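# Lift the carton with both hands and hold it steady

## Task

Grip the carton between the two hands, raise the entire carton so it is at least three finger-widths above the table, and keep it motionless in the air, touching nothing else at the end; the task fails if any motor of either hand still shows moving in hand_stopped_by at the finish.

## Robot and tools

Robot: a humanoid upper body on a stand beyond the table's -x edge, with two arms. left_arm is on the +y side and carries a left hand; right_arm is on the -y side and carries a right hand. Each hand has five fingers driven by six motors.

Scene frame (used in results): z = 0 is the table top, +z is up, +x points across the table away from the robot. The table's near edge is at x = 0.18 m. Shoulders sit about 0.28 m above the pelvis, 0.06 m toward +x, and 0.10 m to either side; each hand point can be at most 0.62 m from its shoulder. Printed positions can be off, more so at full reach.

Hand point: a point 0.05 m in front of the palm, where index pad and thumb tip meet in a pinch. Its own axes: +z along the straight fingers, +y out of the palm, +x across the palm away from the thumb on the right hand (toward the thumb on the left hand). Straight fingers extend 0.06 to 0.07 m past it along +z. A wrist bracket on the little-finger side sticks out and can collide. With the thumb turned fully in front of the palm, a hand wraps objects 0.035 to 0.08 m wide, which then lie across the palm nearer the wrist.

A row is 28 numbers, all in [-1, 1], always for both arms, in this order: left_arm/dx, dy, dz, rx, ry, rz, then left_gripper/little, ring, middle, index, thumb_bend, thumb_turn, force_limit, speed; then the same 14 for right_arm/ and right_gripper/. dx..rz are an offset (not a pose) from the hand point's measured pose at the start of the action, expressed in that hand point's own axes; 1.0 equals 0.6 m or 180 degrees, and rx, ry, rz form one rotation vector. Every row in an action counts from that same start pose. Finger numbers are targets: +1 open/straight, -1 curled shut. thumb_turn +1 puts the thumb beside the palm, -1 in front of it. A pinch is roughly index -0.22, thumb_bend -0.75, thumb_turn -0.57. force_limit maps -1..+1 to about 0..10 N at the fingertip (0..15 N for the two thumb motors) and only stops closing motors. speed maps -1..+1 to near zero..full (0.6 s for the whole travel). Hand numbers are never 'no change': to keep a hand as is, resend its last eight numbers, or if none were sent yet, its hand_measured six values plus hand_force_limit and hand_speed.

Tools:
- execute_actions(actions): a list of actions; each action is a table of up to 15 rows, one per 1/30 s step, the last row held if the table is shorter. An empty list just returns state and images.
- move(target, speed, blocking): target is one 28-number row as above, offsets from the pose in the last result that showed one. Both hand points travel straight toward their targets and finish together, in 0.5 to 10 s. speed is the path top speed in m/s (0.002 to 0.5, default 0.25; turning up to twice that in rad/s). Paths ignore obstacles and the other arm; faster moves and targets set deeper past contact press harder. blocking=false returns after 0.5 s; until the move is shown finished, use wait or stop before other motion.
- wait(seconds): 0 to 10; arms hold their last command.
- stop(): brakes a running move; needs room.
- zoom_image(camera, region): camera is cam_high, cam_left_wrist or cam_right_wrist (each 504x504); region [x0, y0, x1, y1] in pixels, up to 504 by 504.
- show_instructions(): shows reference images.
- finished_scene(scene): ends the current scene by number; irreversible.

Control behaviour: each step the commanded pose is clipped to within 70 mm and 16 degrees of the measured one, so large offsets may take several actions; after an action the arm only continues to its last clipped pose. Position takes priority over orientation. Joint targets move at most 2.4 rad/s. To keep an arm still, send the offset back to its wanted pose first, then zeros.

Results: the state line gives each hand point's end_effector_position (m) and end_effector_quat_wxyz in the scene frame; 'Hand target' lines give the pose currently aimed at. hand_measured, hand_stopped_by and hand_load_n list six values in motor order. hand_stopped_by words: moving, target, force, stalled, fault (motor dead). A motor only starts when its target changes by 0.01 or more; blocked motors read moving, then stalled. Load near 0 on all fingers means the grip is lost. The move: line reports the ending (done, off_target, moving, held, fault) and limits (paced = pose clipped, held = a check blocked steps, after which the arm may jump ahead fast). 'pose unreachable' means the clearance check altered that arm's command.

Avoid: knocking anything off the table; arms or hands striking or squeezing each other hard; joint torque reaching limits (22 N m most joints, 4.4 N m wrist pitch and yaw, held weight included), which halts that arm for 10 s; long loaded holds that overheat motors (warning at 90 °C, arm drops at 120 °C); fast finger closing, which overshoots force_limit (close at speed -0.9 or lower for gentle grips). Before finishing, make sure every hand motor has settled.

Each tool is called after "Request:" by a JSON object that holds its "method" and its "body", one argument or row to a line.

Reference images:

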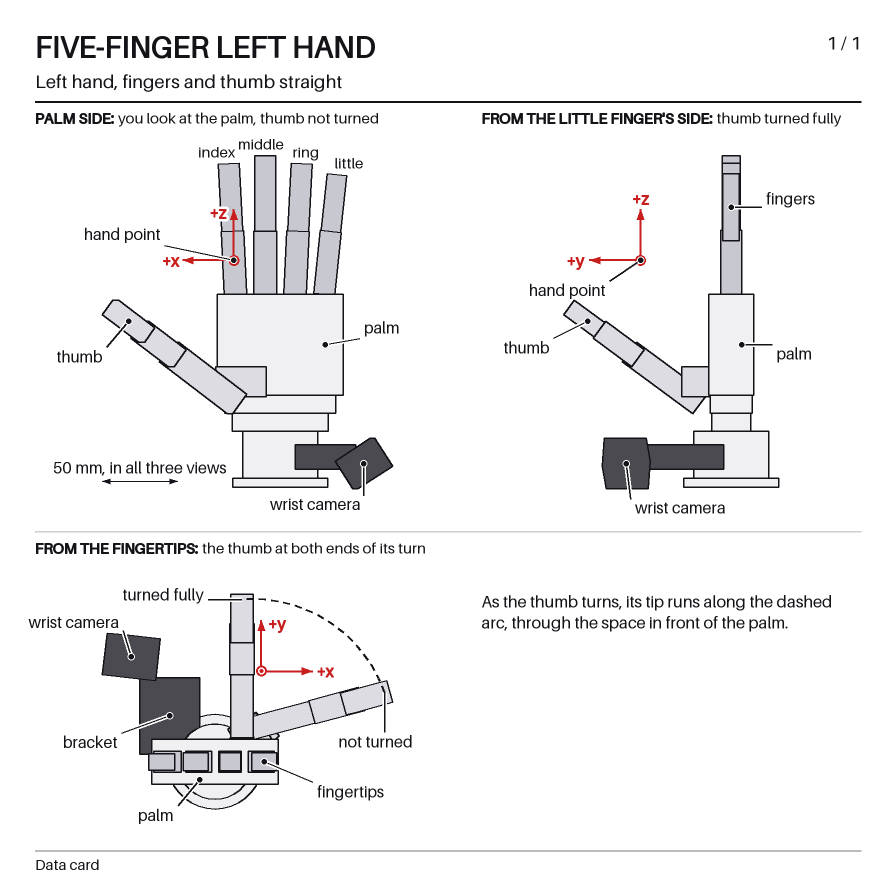

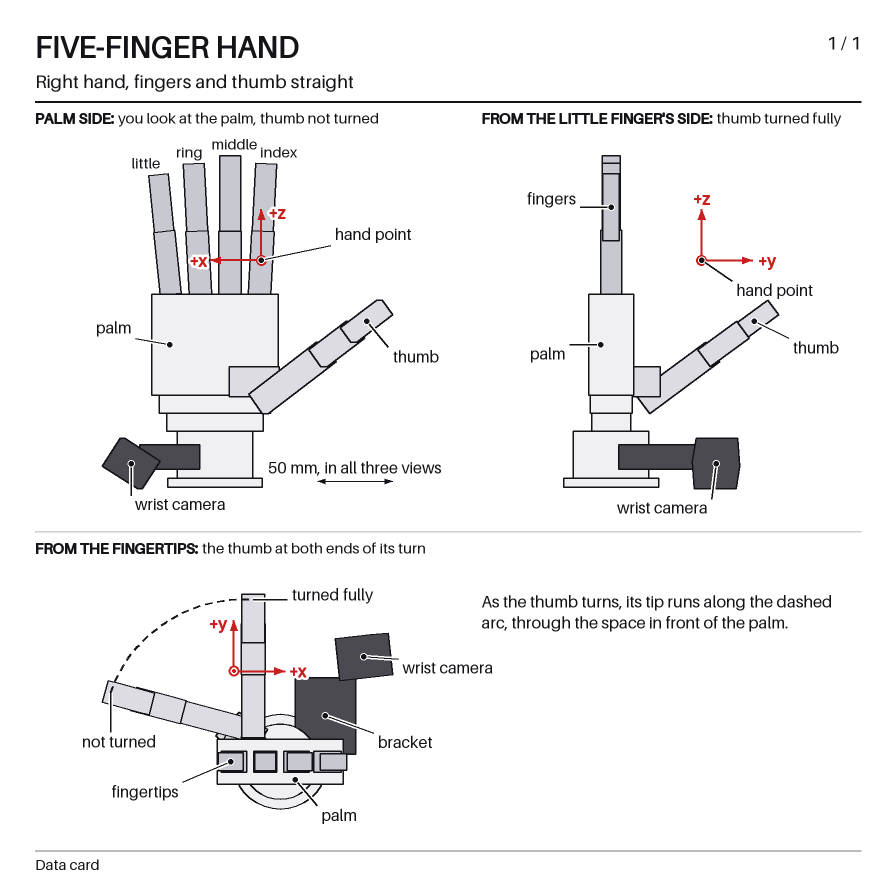

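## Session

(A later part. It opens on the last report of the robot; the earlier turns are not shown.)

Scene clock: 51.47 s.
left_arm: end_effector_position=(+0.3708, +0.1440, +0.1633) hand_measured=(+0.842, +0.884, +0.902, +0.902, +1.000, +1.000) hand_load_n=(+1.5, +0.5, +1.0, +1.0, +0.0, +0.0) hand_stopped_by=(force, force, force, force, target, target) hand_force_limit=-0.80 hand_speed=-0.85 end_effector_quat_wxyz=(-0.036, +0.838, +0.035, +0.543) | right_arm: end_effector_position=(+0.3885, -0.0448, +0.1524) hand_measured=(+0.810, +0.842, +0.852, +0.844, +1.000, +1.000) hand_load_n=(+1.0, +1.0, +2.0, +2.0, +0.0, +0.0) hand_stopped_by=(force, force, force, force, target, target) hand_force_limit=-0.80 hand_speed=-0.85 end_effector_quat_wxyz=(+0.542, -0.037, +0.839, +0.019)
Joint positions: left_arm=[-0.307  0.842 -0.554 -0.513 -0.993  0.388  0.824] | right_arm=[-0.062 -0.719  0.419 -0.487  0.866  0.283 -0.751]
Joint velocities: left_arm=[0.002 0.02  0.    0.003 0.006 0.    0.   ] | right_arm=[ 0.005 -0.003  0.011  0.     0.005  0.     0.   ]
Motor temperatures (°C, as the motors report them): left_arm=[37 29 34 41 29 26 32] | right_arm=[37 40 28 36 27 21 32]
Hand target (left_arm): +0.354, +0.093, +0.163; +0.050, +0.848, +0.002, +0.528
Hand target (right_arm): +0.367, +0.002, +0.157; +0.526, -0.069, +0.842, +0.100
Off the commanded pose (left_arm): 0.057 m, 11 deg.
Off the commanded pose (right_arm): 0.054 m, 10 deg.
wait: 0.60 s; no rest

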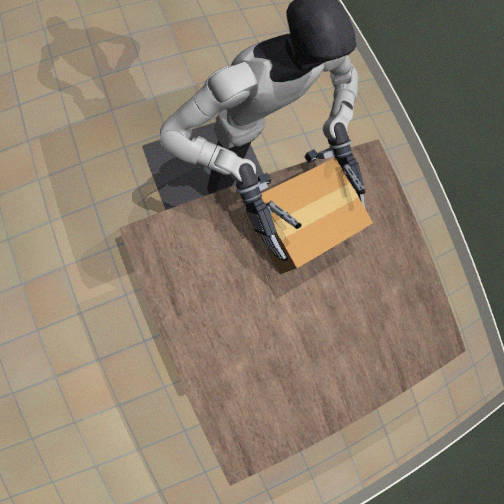

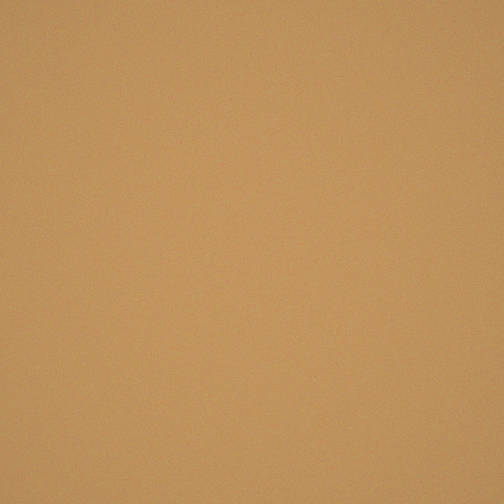

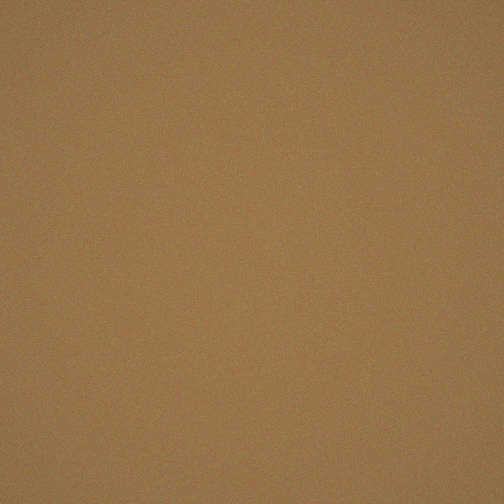

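Request:
{"method": "execute_actions", "body": {
  "actions": [
    [[-0.013,0.090,-0.027,-0.058,-0.010,-0.011,0.6,0.6,0.6,0.6,1,1,-0.8,-0.85, 0.002,0.086,-0.024,-0.054,0.005,0.011,0.6,0.6,0.6,0.6,1,1,-0.8,-0.85],[-0.010,0.090,-0.027,-0.057,-0.009,-0.012,0.6,0.6,0.6,0.6,1,1,-0.8,-0.85, -0.001,0.086,-0.024,-0.054,0.004,0.012,0.6,0.6,0.6,0.6,1,1,-0.8,-0.85],[-0.007,0.089,-0.028,-0.056,-0.007,-0.012,0.6,0.6,0.6,0.6,1,1,-0.8,-0.85, -0.003,0.086,-0.025,-0.054,0.002,0.012,0.6,0.6,0.6,0.6,1,1,-0.8,-0.85],[-0.005,0.089,-0.028,-0.055,-0.006,-0.013,0.6,0.6,0.6,0.6,1,1,-0.8,-0.85, -0.006,0.086,-0.025,-0.054,0.001,0.012,0.6,0.6,0.6,0.6,1,1,-0.8,-0.85],[-0.002,0.089,-0.028,-0.055,-0.004,-0.013,0.6,0.6,0.6,0.6,1,1,-0.8,-0.85, -0.009,0.086,-0.025,-0.054,-0.001,0.013,0.6,0.6,0.6,0.6,1,1,-0.8,-0.85],[0.001,0.089,-0.029,-0.055,-0.002,-0.013,0.6,0.6,0.6,0.6,1,1,-0.8,-0.85, -0.011,0.086,-0.026,-0.054,-0.003,0.013,0.6,0.6,0.6,0.6,1,1,-0.8,-0.85],[0.003,0.089,-0.029,-0.055,-0.001,-0.014,0.6,0.6,0.6,0.6,1,1,-0.8,-0.85, -0.014,0.086,-0.026,-0.054,-0.004,0.013,0.6,0.6,0.6,0.6,1,1,-0.8,-0.85],[0.006,0.089,-0.029,-0.055,0.001,-0.014,0.6,0.6,0.6,0.6,1,1,-0.8,-0.85, -0.017,0.086,-0.026,-0.054,-0.006,0.014,0.6,0.6,0.6,0.6,1,1,-0.8,-0.85],[0.009,0.089,-0.029,-0.055,0.002,-0.015,0.6,0.6,0.6,0.6,1,1,-0.8,-0.85, -0.020,0.086,-0.026,-0.054,-0.007,0.014,0.6,0.6,0.6,0.6,1,1,-0.8,-0.85],[0.012,0.089,-0.030,-0.055,0.004,-0.015,0.6,0.6,0.6,0.6,1,1,-0.8,-0.85, -0.022,0.086,-0.027,-0.054,-0.009,0.014,0.6,0.6,0.6,0.6,1,1,-0.8,-0.85],[0.014,0.089,-0.030,-0.055,0.006,-0.015,0.6,0.6,0.6,0.6,1,1,-0.8,-0.85, -0.025,0.086,-0.027,-0.054,-0.011,0.015,0.6,0.6,0.6,0.6,1,1,-0.8,-0.85],[0.017,0.089,-0.030,-0.055,0.007,-0.016,0.6,0.6,0.6,0.6,1,1,-0.8,-0.85, -0.028,0.086,-0.027,-0.054,-0.012,0.015,0.6,0.6,0.6,0.6,1,1,-0.8,-0.85],[0.020,0.089,-0.030,-0.055,0.009,-0.016,0.6,0.6,0.6,0.6,1,1,-0.8,-0.85, -0.031,0.086,-0.027,-0.054,-0.014,0.015,0.6,0.6,0.6,0.6,1,1,-0.8,-0.85],[0.022,0.089,-0.031,-0.055,0.010,-0.017,0.6,0.6,0.6,0.6,1,1,-0.8,-0.85, -0.033,0.086,-0.028,-0.054,-0.015,0.016,0.6,0.6,0.6,0.6,1,1,-0.8,-0.85],[0.025,0.089,-0.031,-0.055,0.012,-0.017,0.6,0.6,0.6,0.6,1,1,-0.8,-0.85, -0.036,0.086,-0.028,-0.054,-0.017,0.016,0.6,0.6,0.6,0.6,1,1,-0.8,-0.85]]
  ]
}}

Request:
{"method": "wait", "body": {
  "seconds": 0.3
}}

Scene clock: 52.70 s.
left_arm: end_effector_position=(+0.3710, +0.1446, +0.1635) hand_measured=(+0.842, +0.884, +0.902, +0.902, +1.000, +1.000) hand_load_n=(+0.5, +0.0, +0.0, +0.0, +0.0, +0.0) hand_stopped_by=(force, force, force, force, target, target) hand_force_limit=-0.80 hand_speed=-0.85 end_effector_quat_wxyz=(-0.040, +0.836, +0.040, +0.545) | right_arm: end_effector_position=(+0.3885, -0.0446, +0.1526) hand_measured=(+0.810, +0.842, +0.852, +0.844, +1.000, +1.000) hand_load_n=(+0.5, +0.5, +1.5, +1.5, +0.0, +0.0) hand_stopped_by=(force, force, force, force, target, target) hand_force_limit=-0.80 hand_speed=-0.85 end_effector_quat_wxyz=(+0.544, -0.038, +0.838, +0.018)
Joint positions: left_arm=[-0.31   0.842 -0.573 -0.511 -0.988  0.368  0.846] | right_arm=[-0.066 -0.727  0.433 -0.484  0.866  0.27  -0.759]
Joint velocities: left_arm=[ 0.006  0.021 -0.035  0.005 -0.005 -0.047  0.016] | right_arm=[-0.005 -0.012  0.012  0.     0.    -0.026 -0.012]
Motor temperatures (°C, as the motors report them): left_arm=[37 29 34 41 29 26 32] | right_arm=[37 40 28 37 27 21 34]
Hand target (left_arm): +0.361, +0.093, +0.185; +0.050, +0.827, +0.009, +0.560
Hand target (right_arm): +0.374, +0.002, +0.180; +0.558, -0.063, +0.821, +0.105
Off the commanded pose (left_arm): 0.059 m, 11 deg.
Off the commanded pose (right_arm): 0.058 m, 11 deg.

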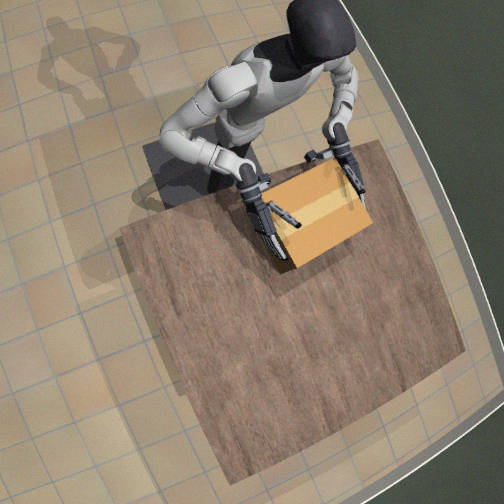

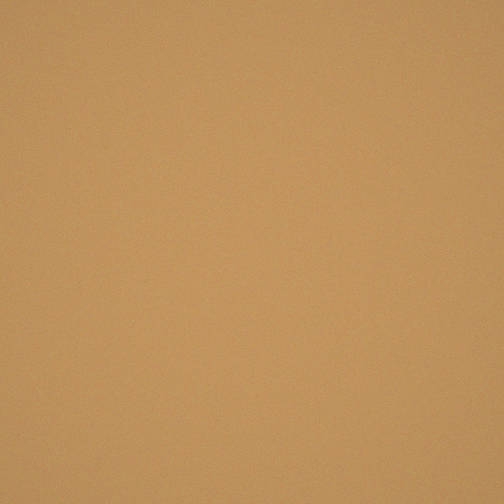

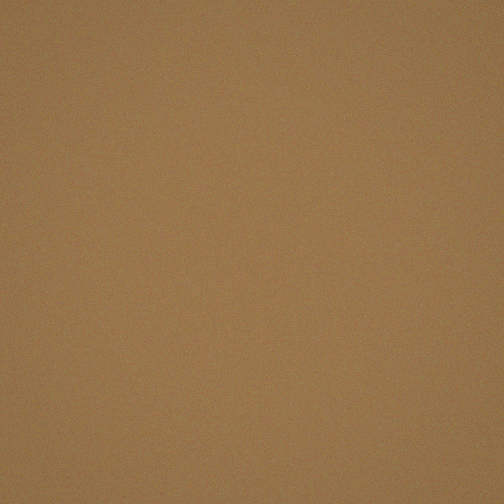

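Scene clock: 53.00 s.
left_arm: end_effector_position=(+0.3765, +0.1454, +0.1805) hand_measured=(+0.844, +0.884, +0.902, +0.902, +1.000, +1.000) hand_load_n=(+2.0, +0.0, +0.0, +0.0, +0.0, +0.0) hand_stopped_by=(force, force, force, force, target, target) hand_force_limit=-0.80 hand_speed=-0.85 end_effector_quat_wxyz=(-0.037, +0.821, +0.046, +0.568) | right_arm: end_effector_position=(+0.3929, -0.0441, +0.1632) hand_measured=(+0.810, +0.842, +0.852, +0.844, +1.000, +1.000) hand_load_n=(+3.0, +2.0, +3.0, +2.0, +0.0, +0.0) hand_stopped_by=(force, force, force, force, target, target) hand_force_limit=-0.80 hand_speed=-0.85 end_effector_quat_wxyz=(+0.557, -0.029, +0.830, +0.024)
Joint positions: left_arm=[-0.324  0.843 -0.563 -0.522 -0.977  0.341  0.848] | right_arm=[-0.077 -0.726  0.428 -0.489  0.866  0.247 -0.763]
Joint velocities: left_arm=[-0.011 -0.009 -0.006 -0.021  0.014 -0.004  0.   ] | right_arm=[-0.014 -0.002 -0.005  0.003 -0.026 -0.013  0.   ]
Motor temperatures (°C, as the motors report them): left_arm=[37 29 34 41 29 26 33] | right_arm=[37 40 28 37 27 21 34]
Hand target (left_arm): +0.361, +0.093, +0.185; +0.050, +0.827, +0.009, +0.560
Hand target (right_arm): +0.374, +0.002, +0.180; +0.558, -0.063, +0.821, +0.105
Off the commanded pose (left_arm): 0.057 m, 11 deg.
Off the commanded pose (right_arm): 0.055 m, 10 deg.
wait: 0.30 s; no rest

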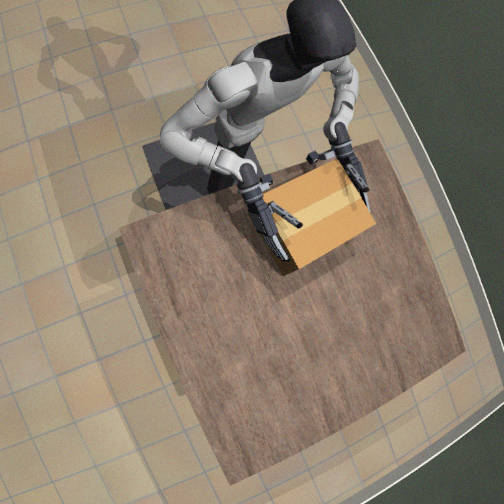

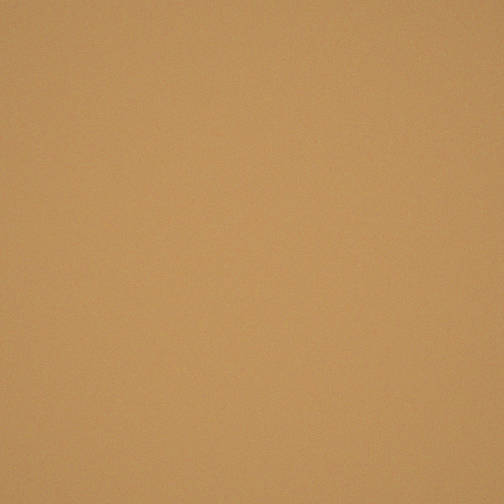

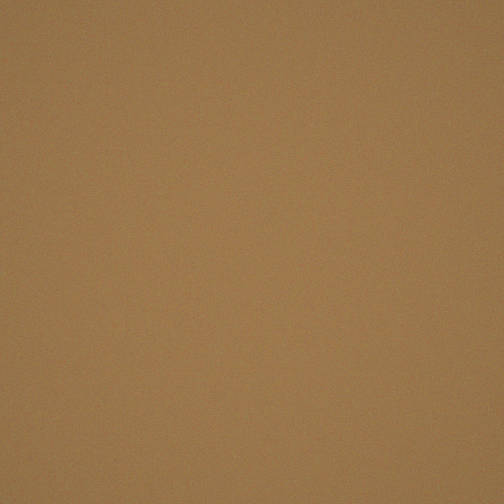

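Request:
{"method": "execute_actions", "body": {
  "actions": []
}}

Scene clock: 53.10 s.
left_arm: end_effector_position=(+0.3765, +0.1453, +0.1806) hand_measured=(+0.844, +0.884, +0.902, +0.902, +1.000, +1.000) hand_load_n=(+2.0, +0.0, +0.0, +0.0, +0.0, +0.0) hand_stopped_by=(force, force, force, force, target, target) hand_force_limit=-0.80 hand_speed=-0.85 end_effector_quat_wxyz=(-0.036, +0.821, +0.046, +0.568) | right_arm: end_effector_position=(+0.3930, -0.0442, +0.1633) hand_measured=(+0.810, +0.842, +0.852, +0.844, +1.000, +1.000) hand_load_n=(+3.0, +2.0, +2.5, +2.0, +0.0, +0.0) hand_stopped_by=(force, force, force, force, target, target) hand_force_limit=-0.80 hand_speed=-0.85 end_effector_quat_wxyz=(+0.557, -0.029, +0.830, +0.024)
Joint positions: left_arm=[-0.325  0.843 -0.563 -0.523 -0.977  0.341  0.848] | right_arm=[-0.077 -0.726  0.427 -0.489  0.866  0.247 -0.763]
Joint velocities: left_arm=[ 0.    -0.005  0.008  0.002 -0.003  0.     0.   ] | right_arm=[ 0.003 -0.008 -0.002  0.002  0.005  0.     0.   ]
Motor temperatures (°C, as the motors report them): left_arm=[37 29 34 41 29 26 33] | right_arm=[37 40 28 37 27 21 35]
Hand target (left_arm): +0.361, +0.093, +0.185; +0.050, +0.827, +0.009, +0.560
Hand target (right_arm): +0.374, +0.002, +0.180; +0.558, -0.063, +0.821, +0.105
Off the commanded pose (left_arm): 0.057 m, 11 deg.
Off the commanded pose (right_arm): 0.055 m, 10 deg.

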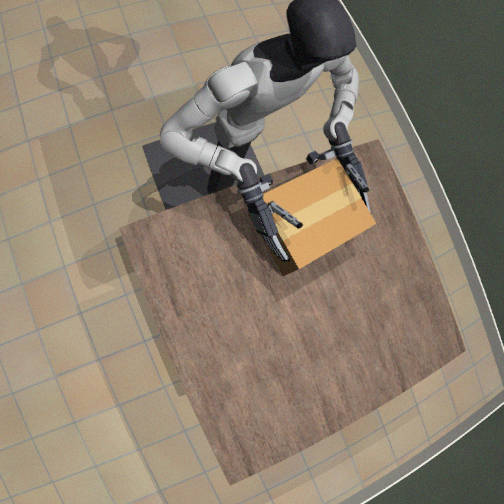

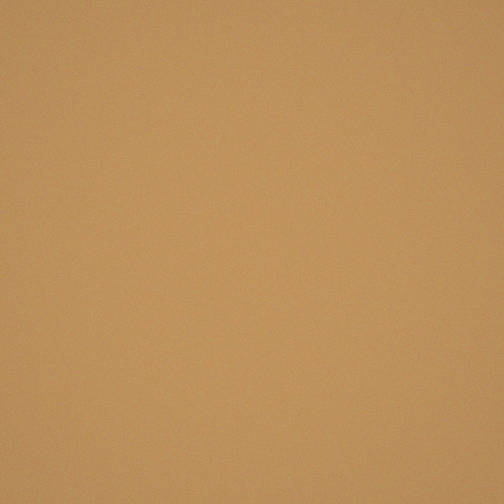

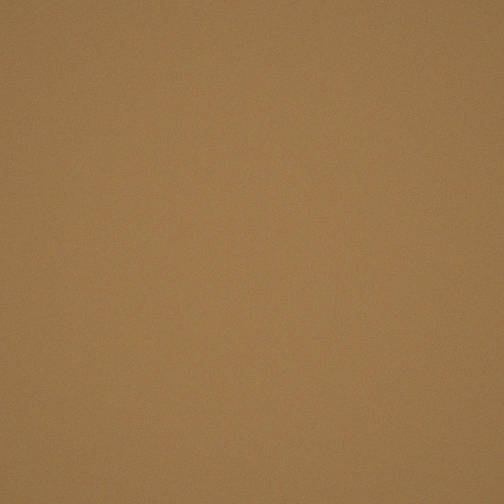

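Request:
{"method": "execute_actions", "body": {
  "actions": [
    [[-0.004,0.090,-0.030,-0.058,-0.007,-0.012,0.55,0.55,0.55,0.55,1,1,-0.8,-0.85, -0.018,0.086,-0.028,-0.054,-0.005,0.011,0.6,0.6,0.6,0.6,1,1,-0.8,-0.85],[-0.001,0.089,-0.031,-0.058,-0.007,-0.012,0.55,0.55,0.55,0.55,1,1,-0.8,-0.85, -0.021,0.085,-0.029,-0.053,-0.005,0.011,0.6,0.6,0.6,0.6,1,1,-0.8,-0.85],[0.002,0.089,-0.033,-0.057,-0.007,-0.012,0.55,0.55,0.55,0.55,1,1,-0.8,-0.85, -0.025,0.085,-0.031,-0.052,-0.005,0.011,0.6,0.6,0.6,0.6,1,1,-0.8,-0.85],[0.006,0.088,-0.034,-0.057,-0.007,-0.012,0.55,0.55,0.55,0.55,1,1,-0.8,-0.85, -0.029,0.084,-0.032,-0.051,-0.005,0.011,0.6,0.6,0.6,0.6,1,1,-0.8,-0.85],[0.010,0.088,-0.036,-0.057,-0.007,-0.012,0.55,0.55,0.55,0.55,1,1,-0.8,-0.85, -0.034,0.084,-0.034,-0.051,-0.005,0.011,0.6,0.6,0.6,0.6,1,1,-0.8,-0.85],[0.013,0.088,-0.037,-0.057,-0.007,-0.012,0.55,0.55,0.55,0.55,1,1,-0.8,-0.85, -0.038,0.084,-0.036,-0.051,-0.005,0.011,0.6,0.6,0.6,0.6,1,1,-0.8,-0.85],[0.017,0.088,-0.038,-0.057,-0.007,-0.012,0.55,0.55,0.55,0.55,1,1,-0.8,-0.85, -0.042,0.084,-0.038,-0.051,-0.005,0.011,0.6,0.6,0.6,0.6,1,1,-0.8,-0.85],[0.021,0.088,-0.040,-0.057,-0.007,-0.012,0.55,0.55,0.55,0.55,1,1,-0.8,-0.85, -0.046,0.084,-0.039,-0.051,-0.005,0.011,0.6,0.6,0.6,0.6,1,1,-0.8,-0.85],[0.025,0.088,-0.041,-0.057,-0.007,-0.012,0.55,0.55,0.55,0.55,1,1,-0.8,-0.85, -0.050,0.084,-0.041,-0.051,-0.005,0.011,0.6,0.6,0.6,0.6,1,1,-0.8,-0.85],[0.029,0.088,-0.043,-0.057,-0.007,-0.012,0.55,0.55,0.55,0.55,1,1,-0.8,-0.85, -0.055,0.084,-0.043,-0.051,-0.005,0.011,0.6,0.6,0.6,0.6,1,1,-0.8,-0.85],[0.033,0.088,-0.044,-0.057,-0.007,-0.012,0.55,0.55,0.55,0.55,1,1,-0.8,-0.85, -0.059,0.084,-0.045,-0.051,-0.005,0.011,0.6,0.6,0.6,0.6,1,1,-0.8,-0.85],[0.036,0.088,-0.045,-0.057,-0.007,-0.012,0.55,0.55,0.55,0.55,1,1,-0.8,-0.85, -0.063,0.084,-0.046,-0.051,-0.005,0.011,0.6,0.6,0.6,0.6,1,1,-0.8,-0.85],[0.040,0.088,-0.047,-0.057,-0.007,-0.012,0.55,0.55,0.55,0.55,1,1,-0.8,-0.85, -0.067,0.084,-0.048,-0.051,-0.005,0.011,0.6,0.6,0.6,0.6,1,1,-0.8,-0.85],[0.043,0.088,-0.048,-0.057,-0.007,-0.012,0.55,0.55,0.55,0.55,1,1,-0.8,-0.85, -0.070,0.084,-0.049,-0.051,-0.005,0.011,0.6,0.6,0.6,0.6,1,1,-0.8,-0.85],[0.045,0.088,-0.049,-0.057,-0.007,-0.012,0.55,0.55,0.55,0.55,1,1,-0.8,-0.85, -0.073,0.084,-0.050,-0.051,-0.005,0.011,0.6,0.6,0.6,0.6,1,1,-0.8,-0.85]]
  ]
}}

Request:
{"method": "wait", "body": {
  "seconds": 0.3
}}

Scene clock: 54.63 s.
left_arm: end_effector_position=(+0.3784, +0.1464, +0.2126) hand_measured=(+0.842, +0.870, +0.870, +0.852, +1.000, +1.000) hand_load_n=(+0.0, +0.0, +0.5, +1.0, +0.0, +0.0) hand_stopped_by=(force, force, force, force, target, target) hand_force_limit=-0.80 hand_speed=-0.85 end_effector_quat_wxyz=(-0.039, +0.815, +0.053, +0.575) | right_arm: end_effector_position=(+0.3929, -0.0416, +0.1962) hand_measured=(+0.810, +0.842, +0.852, +0.844, +1.000, +1.000) hand_load_n=(+2.0, +1.5, +2.0, +1.0, +0.0, +0.0) hand_stopped_by=(force, force, force, force, target, target) hand_force_limit=-0.80 hand_speed=-0.85 end_effector_quat_wxyz=(+0.563, -0.031, +0.826, +0.019)
Joint positions: left_arm=[-0.396  0.899 -0.524 -0.63  -1.116  0.407  0.964] | right_arm=[-0.123 -0.808  0.386 -0.641  0.998  0.343 -0.895]
Joint velocities: left_arm=[-0.202  0.149  0.132 -0.235 -0.383  0.167  0.282] | right_arm=[-0.14  -0.187 -0.16  -0.296  0.385  0.21  -0.278]
Motor temperatures (°C, as the motors report them): left_arm=[37 29 34 42 29 26 34] | right_arm=[38 40 28 38 27 22 37]
Hand target (left_arm): +0.361, +0.093, +0.218; +0.049, +0.825, +0.011, +0.562
Hand target (right_arm): +0.373, +0.003, +0.216; +0.560, -0.066, +0.820, +0.101
Off the commanded pose (left_arm): 0.058 m, 11 deg.
Off the commanded pose (right_arm): 0.053 m, 10 deg.

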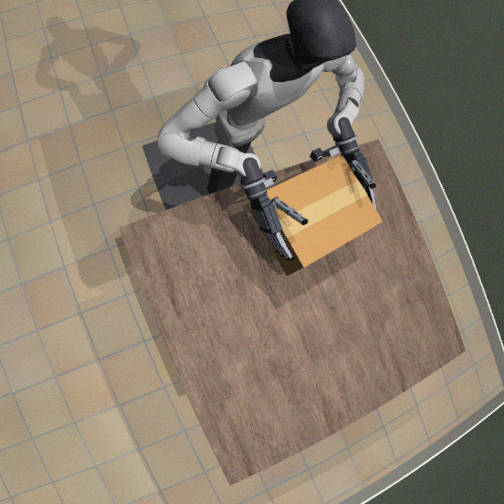

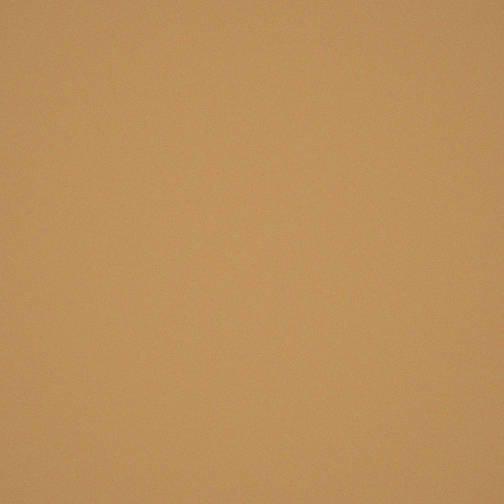

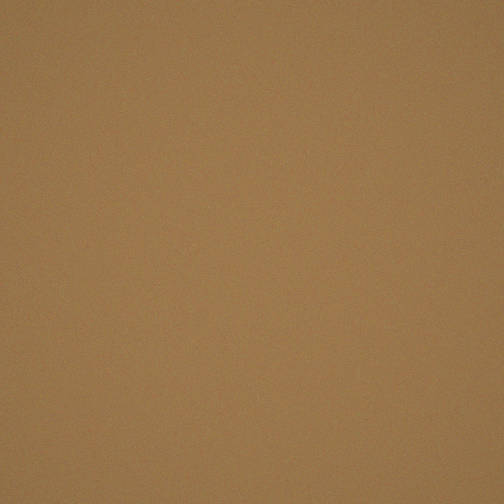

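Scene clock: 54.93 s.
left_arm: end_effector_position=(+0.3789, +0.1466, +0.2181) hand_measured=(+0.842, +0.870, +0.870, +0.852, +1.000, +1.000) hand_load_n=(+0.0, +0.0, +0.0, +0.5, +0.0, +0.0) hand_stopped_by=(force, force, force, force, target, target) hand_force_limit=-0.80 hand_speed=-0.85 end_effector_quat_wxyz=(-0.040, +0.814, +0.054, +0.577) | right_arm: end_effector_position=(+0.3935, -0.0410, +0.2017) hand_measured=(+0.810, +0.842, +0.852, +0.844, +1.000, +1.000) hand_load_n=(+1.5, +1.0, +1.5, +1.0, +0.0, +0.0) hand_stopped_by=(force, force, force, force, target, target) hand_force_limit=-0.80 hand_speed=-0.85 end_effector_quat_wxyz=(+0.564, -0.031, +0.825, +0.019)
Joint positions: left_arm=[-0.41   0.907 -0.516 -0.644 -1.139  0.418  0.983] | right_arm=[-0.135 -0.82   0.376 -0.66   1.023  0.357 -0.912]
Joint velocities: left_arm=[ 0.    -0.005  0.003  0.009 -0.002  0.011  0.009] | right_arm=[-0.009  0.002 -0.005 -0.002  0.     0.     0.   ]
Motor temperatures (°C, as the motors report them): left_arm=[37 29 34 42 29 26 35] | right_arm=[38 40 28 39 27 22 38]
Hand target (left_arm): +0.361, +0.093, +0.218; +0.049, +0.825, +0.011, +0.562
Hand target (right_arm): +0.373, +0.003, +0.216; +0.560, -0.066, +0.820, +0.101
Off the commanded pose (left_arm): 0.058 m, 12 deg.
Off the commanded pose (right_arm): 0.050 m, 10 deg.
wait: 0.30 s; at rest by 0.23 s

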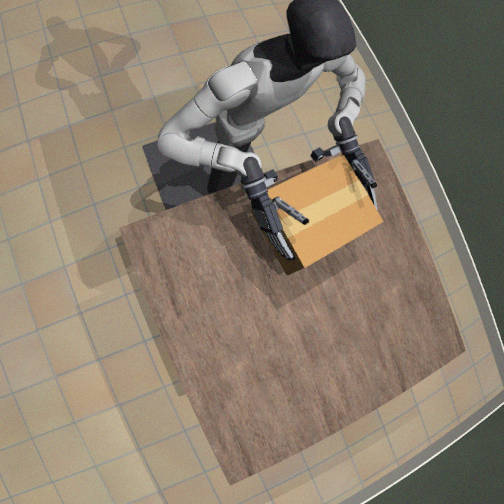

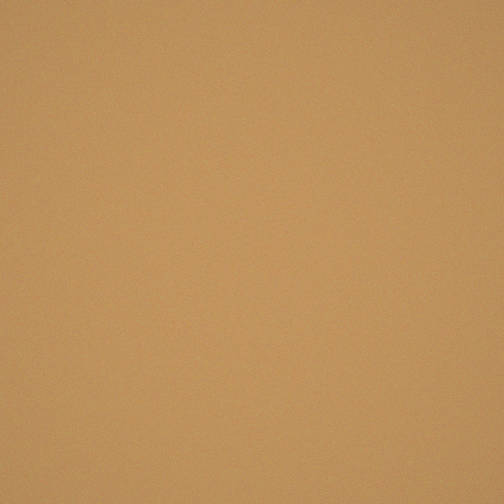

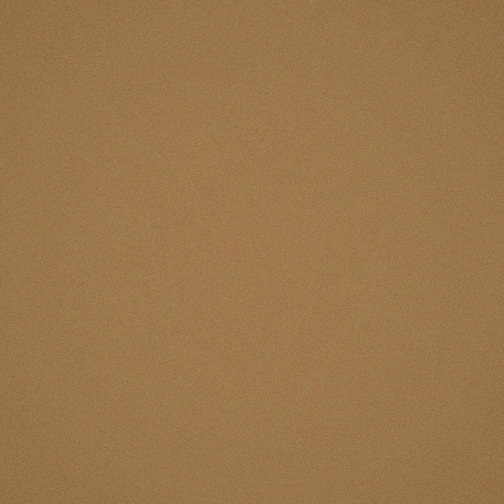

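Request:
{"method": "execute_actions", "body": {
  "actions": [
    [[-0.013,0.089,-0.033,-0.062,-0.014,-0.011,0.55,0.55,0.55,0.55,1,1,-0.8,-0.85, -0.017,0.078,-0.028,-0.052,0,0.014,0.6,0.6,0.6,0.6,1,1,-0.8,-0.85],[-0.010,0.089,-0.034,-0.062,-0.014,-0.011,0.55,0.55,0.55,0.55,1,1,-0.8,-0.85, -0.020,0.078,-0.029,-0.052,0,0.014,0.6,0.6,0.6,0.6,1,1,-0.8,-0.85],[-0.006,0.089,-0.036,-0.062,-0.014,-0.011,0.55,0.55,0.55,0.55,1,1,-0.8,-0.85, -0.024,0.078,-0.031,-0.052,0,0.014,0.6,0.6,0.6,0.6,1,1,-0.8,-0.85],[-0.002,0.088,-0.037,-0.061,-0.014,-0.011,0.55,0.55,0.55,0.55,1,1,-0.8,-0.85, -0.029,0.078,-0.032,-0.052,0,0.014,0.6,0.6,0.6,0.6,1,1,-0.8,-0.85],[0.003,0.088,-0.039,-0.061,-0.014,-0.011,0.55,0.55,0.55,0.55,1,1,-0.8,-0.85, -0.034,0.078,-0.034,-0.052,0,0.014,0.6,0.6,0.6,0.6,1,1,-0.8,-0.85],[0.008,0.088,-0.040,-0.061,-0.014,-0.011,0.55,0.55,0.55,0.55,1,1,-0.8,-0.85, -0.039,0.078,-0.036,-0.052,0,0.014,0.6,0.6,0.6,0.6,1,1,-0.8,-0.85],[0.013,0.088,-0.042,-0.061,-0.014,-0.011,0.55,0.55,0.55,0.55,1,1,-0.8,-0.85, -0.044,0.078,-0.038,-0.052,0,0.014,0.6,0.6,0.6,0.6,1,1,-0.8,-0.85],[0.017,0.087,-0.044,-0.061,-0.014,-0.011,0.55,0.55,0.55,0.55,1,1,-0.8,-0.85, -0.048,0.078,-0.040,-0.052,0,0.014,0.6,0.6,0.6,0.6,1,1,-0.8,-0.85],[0.022,0.087,-0.045,-0.061,-0.014,-0.011,0.55,0.55,0.55,0.55,1,1,-0.8,-0.85, -0.053,0.078,-0.042,-0.052,0,0.014,0.6,0.6,0.6,0.6,1,1,-0.8,-0.85],[0.027,0.087,-0.047,-0.061,-0.014,-0.011,0.55,0.55,0.55,0.55,1,1,-0.8,-0.85, -0.058,0.078,-0.044,-0.052,0,0.014,0.6,0.6,0.6,0.6,1,1,-0.8,-0.85],[0.032,0.087,-0.049,-0.061,-0.014,-0.011,0.55,0.55,0.55,0.55,1,1,-0.8,-0.85, -0.063,0.078,-0.046,-0.052,0,0.014,0.6,0.6,0.6,0.6,1,1,-0.8,-0.85],[0.036,0.087,-0.050,-0.061,-0.014,-0.011,0.55,0.55,0.55,0.55,1,1,-0.8,-0.85, -0.068,0.078,-0.047,-0.052,0,0.014,0.6,0.6,0.6,0.6,1,1,-0.8,-0.85],[0.040,0.087,-0.052,-0.061,-0.014,-0.011,0.55,0.55,0.55,0.55,1,1,-0.8,-0.85, -0.072,0.078,-0.049,-0.052,0,0.014,0.6,0.6,0.6,0.6,1,1,-0.8,-0.85],[0.043,0.087,-0.053,-0.061,-0.014,-0.011,0.55,0.55,0.55,0.55,1,1,-0.8,-0.85, -0.075,0.078,-0.050,-0.052,0,0.014,0.6,0.6,0.6,0.6,1,1,-0.8,-0.85],[0.045,0.087,-0.054,-0.061,-0.014,-0.011,0.55,0.55,0.55,0.55,1,1,-0.8,-0.85, -0.077,0.078,-0.051,-0.052,0,0.014,0.6,0.6,0.6,0.6,1,1,-0.8,-0.85]]
  ]
}}

Request:
{"method": "wait", "body": {
  "seconds": 1.0
}}

Scene clock: 57.47 s.
left_arm: end_effector_position=(+0.3786, +0.1479, +0.2487) hand_measured=(+0.842, +0.870, +0.870, +0.852, +1.000, +1.000) hand_load_n=(+0.0, +0.0, +0.0, +0.0, +0.0, +0.0) hand_stopped_by=(force, force, force, force, target, target) hand_force_limit=-0.80 hand_speed=-0.85 end_effector_quat_wxyz=(-0.043, +0.815, +0.055, +0.575) | right_arm: end_effector_position=(+0.3956, -0.0366, +0.2421) hand_measured=(+0.810, +0.842, +0.852, +0.842, +1.000, +1.000) hand_load_n=(+1.5, +0.0, +0.0, +0.0, +0.0, +0.0) hand_stopped_by=(force, force, force, force, target, target) hand_force_limit=-0.80 hand_speed=-0.85 end_effector_quat_wxyz=(+0.571, -0.033, +0.820, +0.021)
Joint positions: left_arm=[-0.509  0.969 -0.448 -0.729 -1.349  0.501  1.109] | right_arm=[-0.234 -0.897  0.288 -0.782  1.237  0.46  -1.053]
Joint velocities: left_arm=[-0.291  0.109  0.198 -0.192 -0.517  0.162  0.304] | right_arm=[-0.253 -0.167 -0.258 -0.202  0.509  0.188 -0.352]
Motor temperatures (°C, as the motors report them): left_arm=[38 29 34 43 29 26 37] | right_arm=[39 40 28 40 27 23 41]
Hand target (left_arm): +0.360, +0.095, +0.256; +0.049, +0.824, +0.012, +0.564
Hand target (right_arm): +0.373, +0.004, +0.256; +0.562, -0.067, +0.819, +0.099
Off the commanded pose (left_arm): 0.058 m, 12 deg.
Off the commanded pose (right_arm): 0.047 m, 9 deg.

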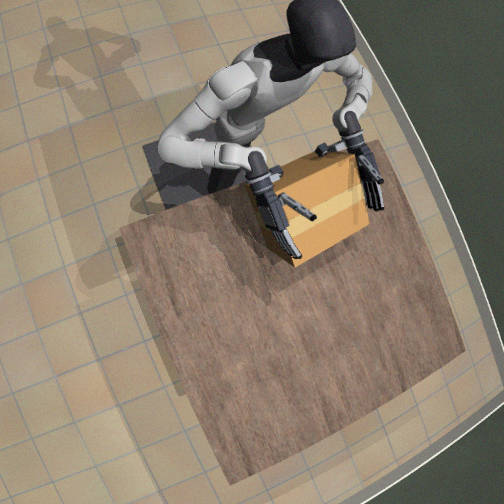

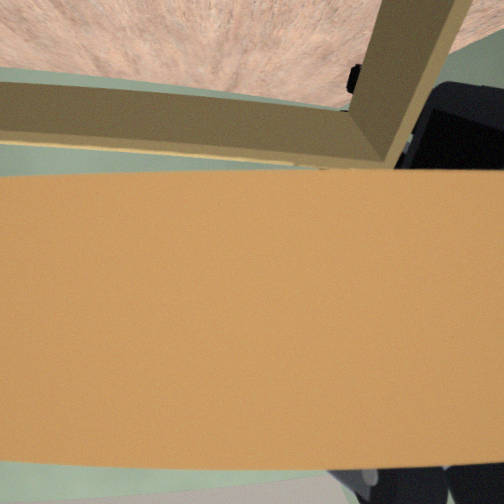

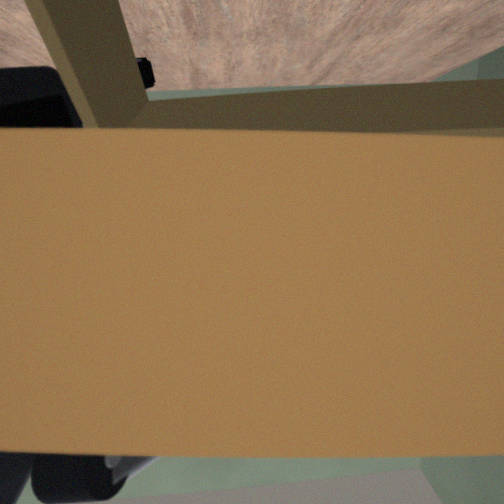

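Scene clock: 58.47 s.
left_arm: end_effector_position=(+0.3771, +0.1466, +0.2508) hand_measured=(+0.842, +0.870, +0.870, +0.852, +1.000, +1.000) hand_load_n=(+0.0, +0.0, +0.0, +0.0, +0.0, +0.0) hand_stopped_by=(force, force, force, force, target, target) hand_force_limit=-0.80 hand_speed=-0.85 end_effector_quat_wxyz=(-0.047, +0.818, +0.049, +0.572) | right_arm: end_effector_position=(+0.3948, -0.0360, +0.2448) hand_measured=(+0.810, +0.842, +0.852, +0.842, +1.000, +1.000) hand_load_n=(+0.5, +0.0, +0.0, +0.0, +0.0, +0.0) hand_stopped_by=(force, force, force, force, target, target) hand_force_limit=-0.80 hand_speed=-0.85 end_effector_quat_wxyz=(+0.570, -0.039, +0.821, +0.016)
Joint positions: left_arm=[-0.527  0.979 -0.442 -0.743 -1.382  0.525  1.131] | right_arm=[-0.249 -0.91   0.277 -0.796  1.27   0.484 -1.075]
Joint velocities: left_arm=[-0.006 -0.012 -0.006 -0.044  0.008  0.     0.   ] | right_arm=[-0.012 -0.052 -0.002 -0.002 -0.005  0.003 -0.006]
Motor temperatures (°C, as the motors report them): left_arm=[38 29 34 43 29 26 37] | right_arm=[39 40 28 41 27 23 41]
Hand target (left_arm): +0.360, +0.095, +0.256; +0.049, +0.824, +0.012, +0.564
Hand target (right_arm): +0.373, +0.004, +0.256; +0.562, -0.067, +0.819, +0.099
Off the commanded pose (left_arm): 0.056 m, 12 deg.
Off the commanded pose (right_arm): 0.046 m, 10 deg.
wait: 1.00 s; at rest by 0.20 s

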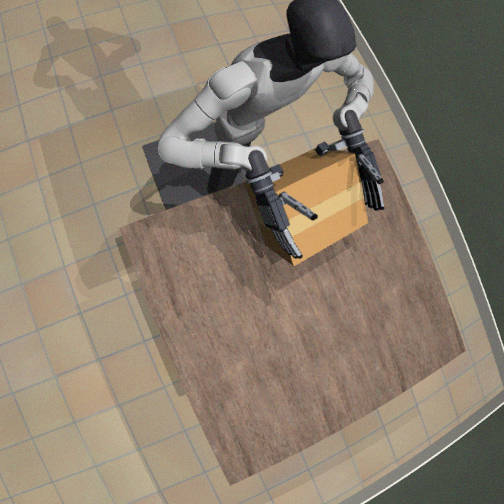

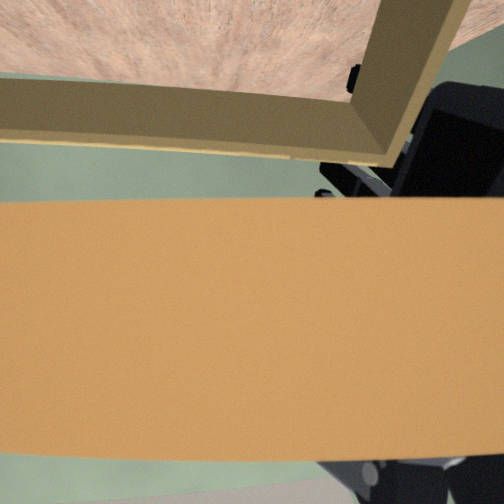

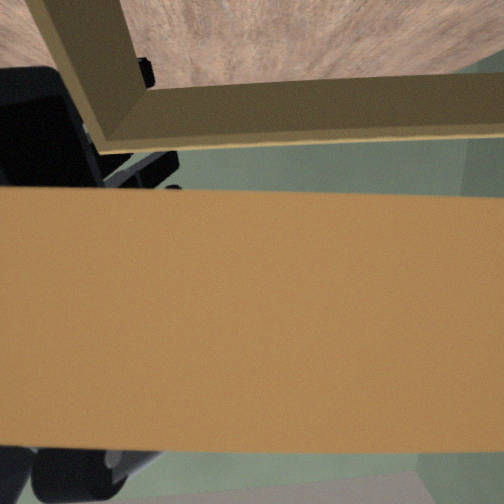

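Request:
{"method": "execute_actions", "body": {
  "actions": []
}}

Scene clock: 58.83 s.
left_arm: end_effector_position=(+0.3771, +0.1465, +0.2510) hand_measured=(+0.842, +0.870, +0.870, +0.852, +1.000, +1.000) hand_load_n=(+0.0, +0.0, +0.0, +0.0, +0.0, +0.0) hand_stopped_by=(force, force, force, force, target, target) hand_force_limit=-0.80 hand_speed=-0.85 end_effector_quat_wxyz=(-0.047, +0.817, +0.049, +0.572) | right_arm: end_effector_position=(+0.3947, -0.0361, +0.2448) hand_measured=(+0.810, +0.842, +0.852, +0.842, +1.000, +1.000) hand_load_n=(+0.5, +0.0, +0.0, +0.0, +0.0, +0.0) hand_stopped_by=(force, force, force, force, target, target) hand_force_limit=-0.80 hand_speed=-0.85 end_effector_quat_wxyz=(+0.570, -0.039, +0.821, +0.016)
Joint positions: left_arm=[-0.527  0.979 -0.442 -0.743 -1.382  0.525  1.131] | right_arm=[-0.249 -0.911  0.277 -0.796  1.27   0.484 -1.075]
Joint velocities: left_arm=[-0.003  0.009 -0.002  0.009  0.     0.     0.   ] | right_arm=[0.005 0.006 0.009 0.    0.    0.    0.   ]
Motor temperatures (°C, as the motors report them): left_arm=[38 29 34 43 29 26 37] | right_arm=[39 40 28 41 27 23 41]
Hand target (left_arm): +0.360, +0.095, +0.256; +0.049, +0.824, +0.012, +0.564
Hand target (right_arm): +0.373, +0.004, +0.256; +0.562, -0.067, +0.819, +0.099
Off the commanded pose (left_arm): 0.056 m, 12 deg.
Off the commanded pose (right_arm): 0.046 m, 10 deg.

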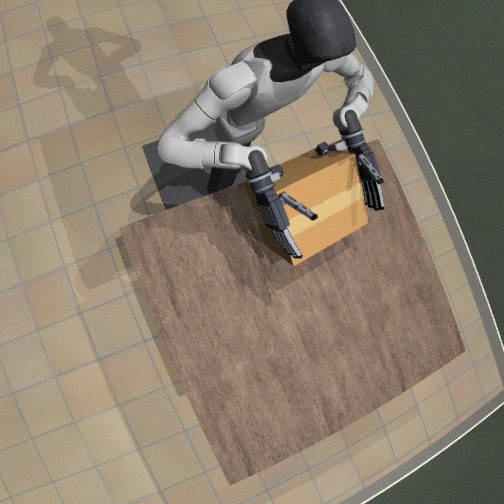

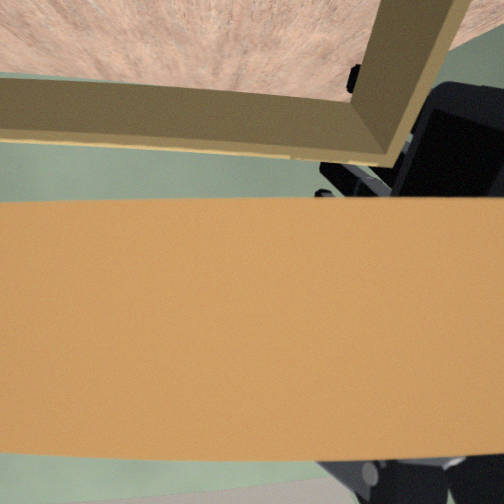

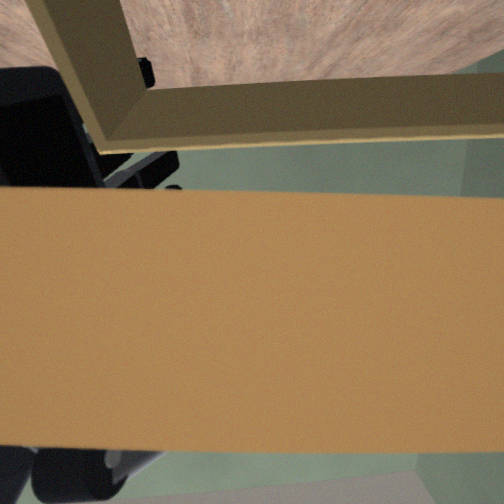

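Request:
{"method": "zoom_image", "body": {
  "camera": "cam_high",
  "region": [220, 90, 420, 290]
}}

Region (220, 90, 420, 290) of cam_high's 504x504 image, scaled by 2.520, with more detail than that image has.

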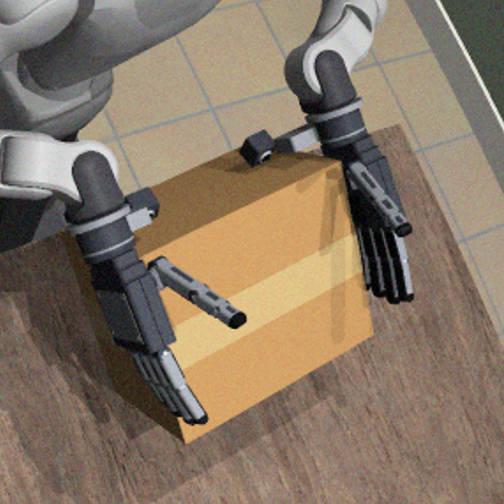

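Request:
{"method": "execute_actions", "body": {
  "actions": [
    [[-0.007,0.080,-0.039,-0.062,-0.009,-0.015,1,1,1,1,1,1,-0.8,-0.3,-0.004,0.069,-0.035,-0.053,0.002,0.015,1,1,1,1,1,1,-0.8,-0.3],[-0.012,0.079,-0.037,-0.061,-0.010,-0.015,1,1,1,1,1,1,-0.8,-0.3,0.001,0.069,-0.033,-0.053,0.003,0.015,1,1,1,1,1,1,-0.8,-0.3],[-0.018,0.079,-0.034,-0.060,-0.010,-0.015,1,1,1,1,1,1,-0.8,-0.3,0.007,0.069,-0.030,-0.052,0.003,0.015,1,1,1,1,1,1,-0.8,-0.3],[-0.024,0.078,-0.031,-0.059,-0.011,-0.015,1,1,1,1,1,1,-0.8,-0.3,0.013,0.069,-0.027,-0.052,0.004,0.015,1,1,1,1,1,1,-0.8,-0.3],[-0.030,0.078,-0.028,-0.058,-0.011,-0.015,1,1,1,1,1,1,-0.8,-0.3,0.019,0.069,-0.024,-0.051,0.004,0.015,1,1,1,1,1,1,-0.8,-0.3],[-0.036,0.077,-0.025,-0.057,-0.012,-0.015,1,1,1,1,1,1,-0.8,-0.3,0.025,0.069,-0.021,-0.051,0.005,0.015,1,1,1,1,1,1,-0.8,-0.3],[-0.042,0.077,-0.022,-0.056,-0.012,-0.015,1,1,1,1,1,1,-0.8,-0.3,0.031,0.069,-0.018,-0.050,0.005,0.015,1,1,1,1,1,1,-0.8,-0.3],[-0.048,0.076,-0.019,-0.055,-0.013,-0.015,1,1,1,1,1,1,-0.8,-0.3,0.037,0.069,-0.015,-0.050,0.006,0.015,1,1,1,1,1,1,-0.8,-0.3],[-0.054,0.076,-0.016,-0.054,-0.013,-0.015,1,1,1,1,1,1,-0.8,-0.3,0.043,0.069,-0.012,-0.050,0.006,0.015,1,1,1,1,1,1,-0.8,-0.3],[-0.060,0.075,-0.013,-0.053,-0.014,-0.015,1,1,1,1,1,1,-0.8,-0.3,0.049,0.069,-0.009,-0.050,0.007,0.015,1,1,1,1,1,1,-0.8,-0.3],[-0.066,0.075,-0.010,-0.052,-0.014,-0.015,1,1,1,1,1,1,-0.8,-0.3,0.055,0.069,-0.006,-0.050,0.007,0.015,1,1,1,1,1,1,-0.8,-0.3],[-0.071,0.075,-0.008,-0.052,-0.015,-0.015,1,1,1,1,1,1,-0.8,-0.3,0.060,0.069,-0.004,-0.050,0.008,0.015,1,1,1,1,1,1,-0.8,-0.3],[-0.074,0.075,-0.007,-0.052,-0.015,-0.015,1,1,1,1,1,1,-0.8,-0.3,0.063,0.069,-0.003,-0.050,0.008,0.015,1,1,1,1,1,1,-0.8,-0.3]]
  ]
}}

Request:
{"method": "execute_actions", "body": {
  "actions": []
}}

Scene clock: 61.23 s.
left_arm: end_effector_position=(+0.3733, +0.1508, +0.2196) hand_measured=(+1.000, +1.000, +1.000, +1.000, +1.000, +1.000) hand_load_n=(+0.0, +0.0, +0.0, +0.0, +0.0, +0.0) hand_stopped_by=(target, target, target, target, target, target) hand_force_limit=-0.80 hand_speed=-0.30 end_effector_quat_wxyz=(-0.053, +0.816, +0.054, +0.572) | right_arm: end_effector_position=(+0.3927, -0.0349, +0.2136) hand_measured=(+1.000, +1.000, +1.000, +1.000, +1.000, +1.000) hand_load_n=(+0.0, +0.0, +0.0, +0.0, +0.0, +0.0) hand_stopped_by=(target, target, target, target, target, target) hand_force_limit=-0.80 hand_speed=-0.30 end_effector_quat_wxyz=(+0.571, -0.039, +0.820, +0.023)
Joint positions: left_arm=[-0.404  0.944 -0.516 -0.685 -1.172  0.423  1.031] | right_arm=[-0.165 -0.841  0.374 -0.697  1.056  0.377 -0.941]
Joint velocities: left_arm=[ 0.17  -0.078 -0.178  0.252  0.264 -0.197 -0.216] | right_arm=[ 0.126  0.114  0.215  0.333 -0.244 -0.176  0.263]
Motor temperatures (°C, as the motors report them): left_arm=[38 29 34 43 29 26 38] | right_arm=[39 40 28 41 27 23 42]
Hand target (left_arm): +0.359, +0.104, +0.213; +0.033, +0.831, +0.023, +0.555
Hand target (right_arm): +0.375, -0.001, +0.212; +0.553, -0.061, +0.826, +0.092
Off the commanded pose (left_arm): 0.052 m, 11 deg.
Off the commanded pose (right_arm): 0.042 m, 9 deg.

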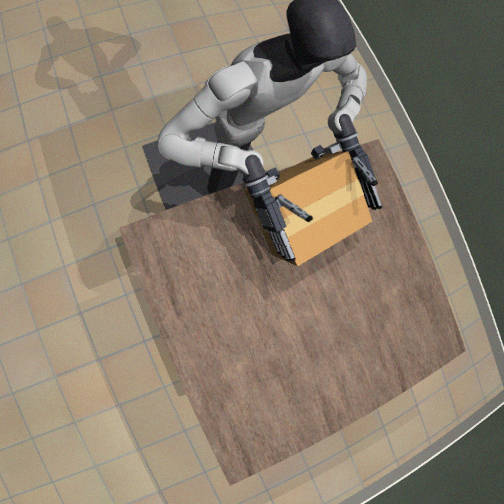

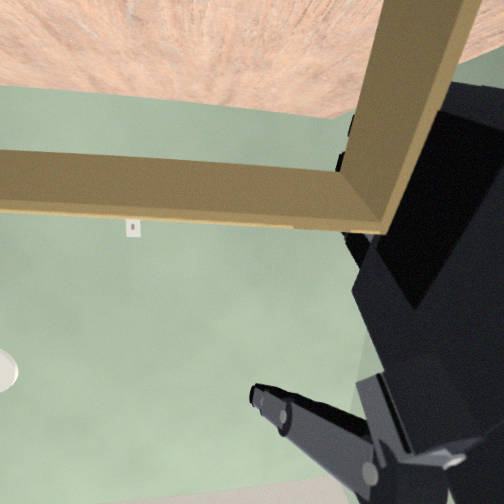

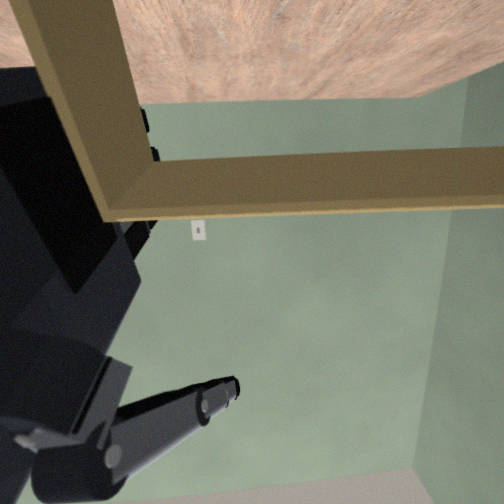

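Scene clock: 61.23 s.
left_arm: end_effector_position=(+0.3733, +0.1508, +0.2196) hand_measured=(+1.000, +1.000, +1.000, +1.000, +1.000, +1.000) hand_load_n=(+0.0, +0.0, +0.0, +0.0, +0.0, +0.0) hand_stopped_by=(target, target, target, target, target, target) hand_force_limit=-0.80 hand_speed=-0.30 end_effector_quat_wxyz=(-0.053, +0.816, +0.054, +0.572) | right_arm: end_effector_position=(+0.3927, -0.0349, +0.2136) hand_measured=(+1.000, +1.000, +1.000, +1.000, +1.000, +1.000) hand_load_n=(+0.0, +0.0, +0.0, +0.0, +0.0, +0.0) hand_stopped_by=(target, target, target, target, target, target) hand_force_limit=-0.80 hand_speed=-0.30 end_effector_quat_wxyz=(+0.571, -0.039, +0.820, +0.023)
Joint positions: left_arm=[-0.404  0.944 -0.516 -0.685 -1.172  0.423  1.031] | right_arm=[-0.165 -0.841  0.374 -0.697  1.056  0.377 -0.941]
Joint velocities: left_arm=[ 0.17  -0.078 -0.178  0.252  0.264 -0.197 -0.216] | right_arm=[ 0.126  0.114  0.215  0.333 -0.244 -0.176  0.263]
Motor temperatures (°C, as the motors report them): left_arm=[38 29 34 43 29 26 38] | right_arm=[39 40 28 41 27 23 42]
Hand target (left_arm): +0.359, +0.104, +0.213; +0.033, +0.831, +0.023, +0.555
Hand target (right_arm): +0.375, -0.001, +0.212; +0.553, -0.061, +0.826, +0.092
Off the commanded pose (left_arm): 0.052 m, 11 deg.
Off the commanded pose (right_arm): 0.042 m, 9 deg.

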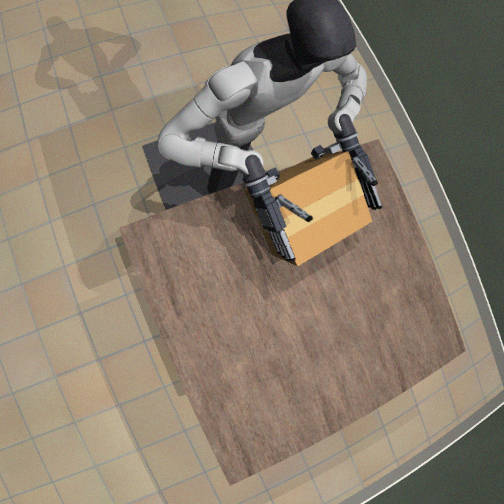

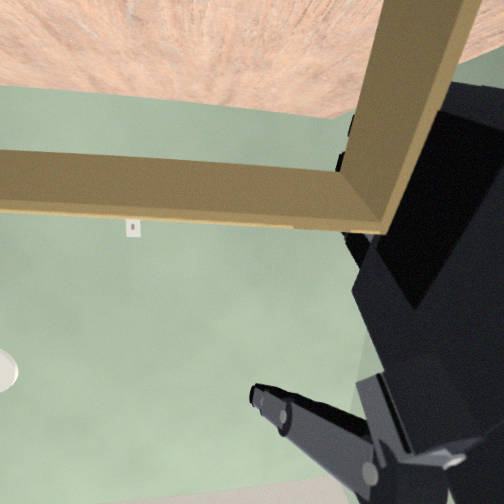

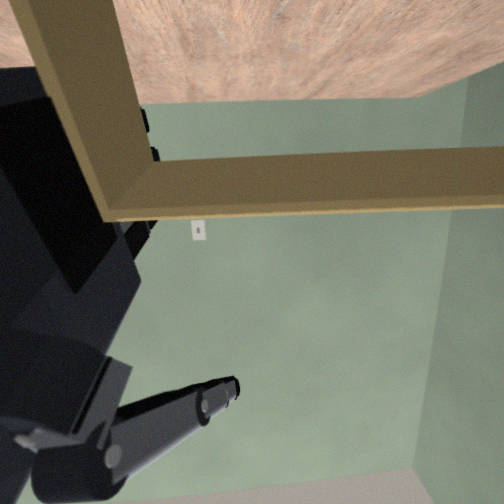

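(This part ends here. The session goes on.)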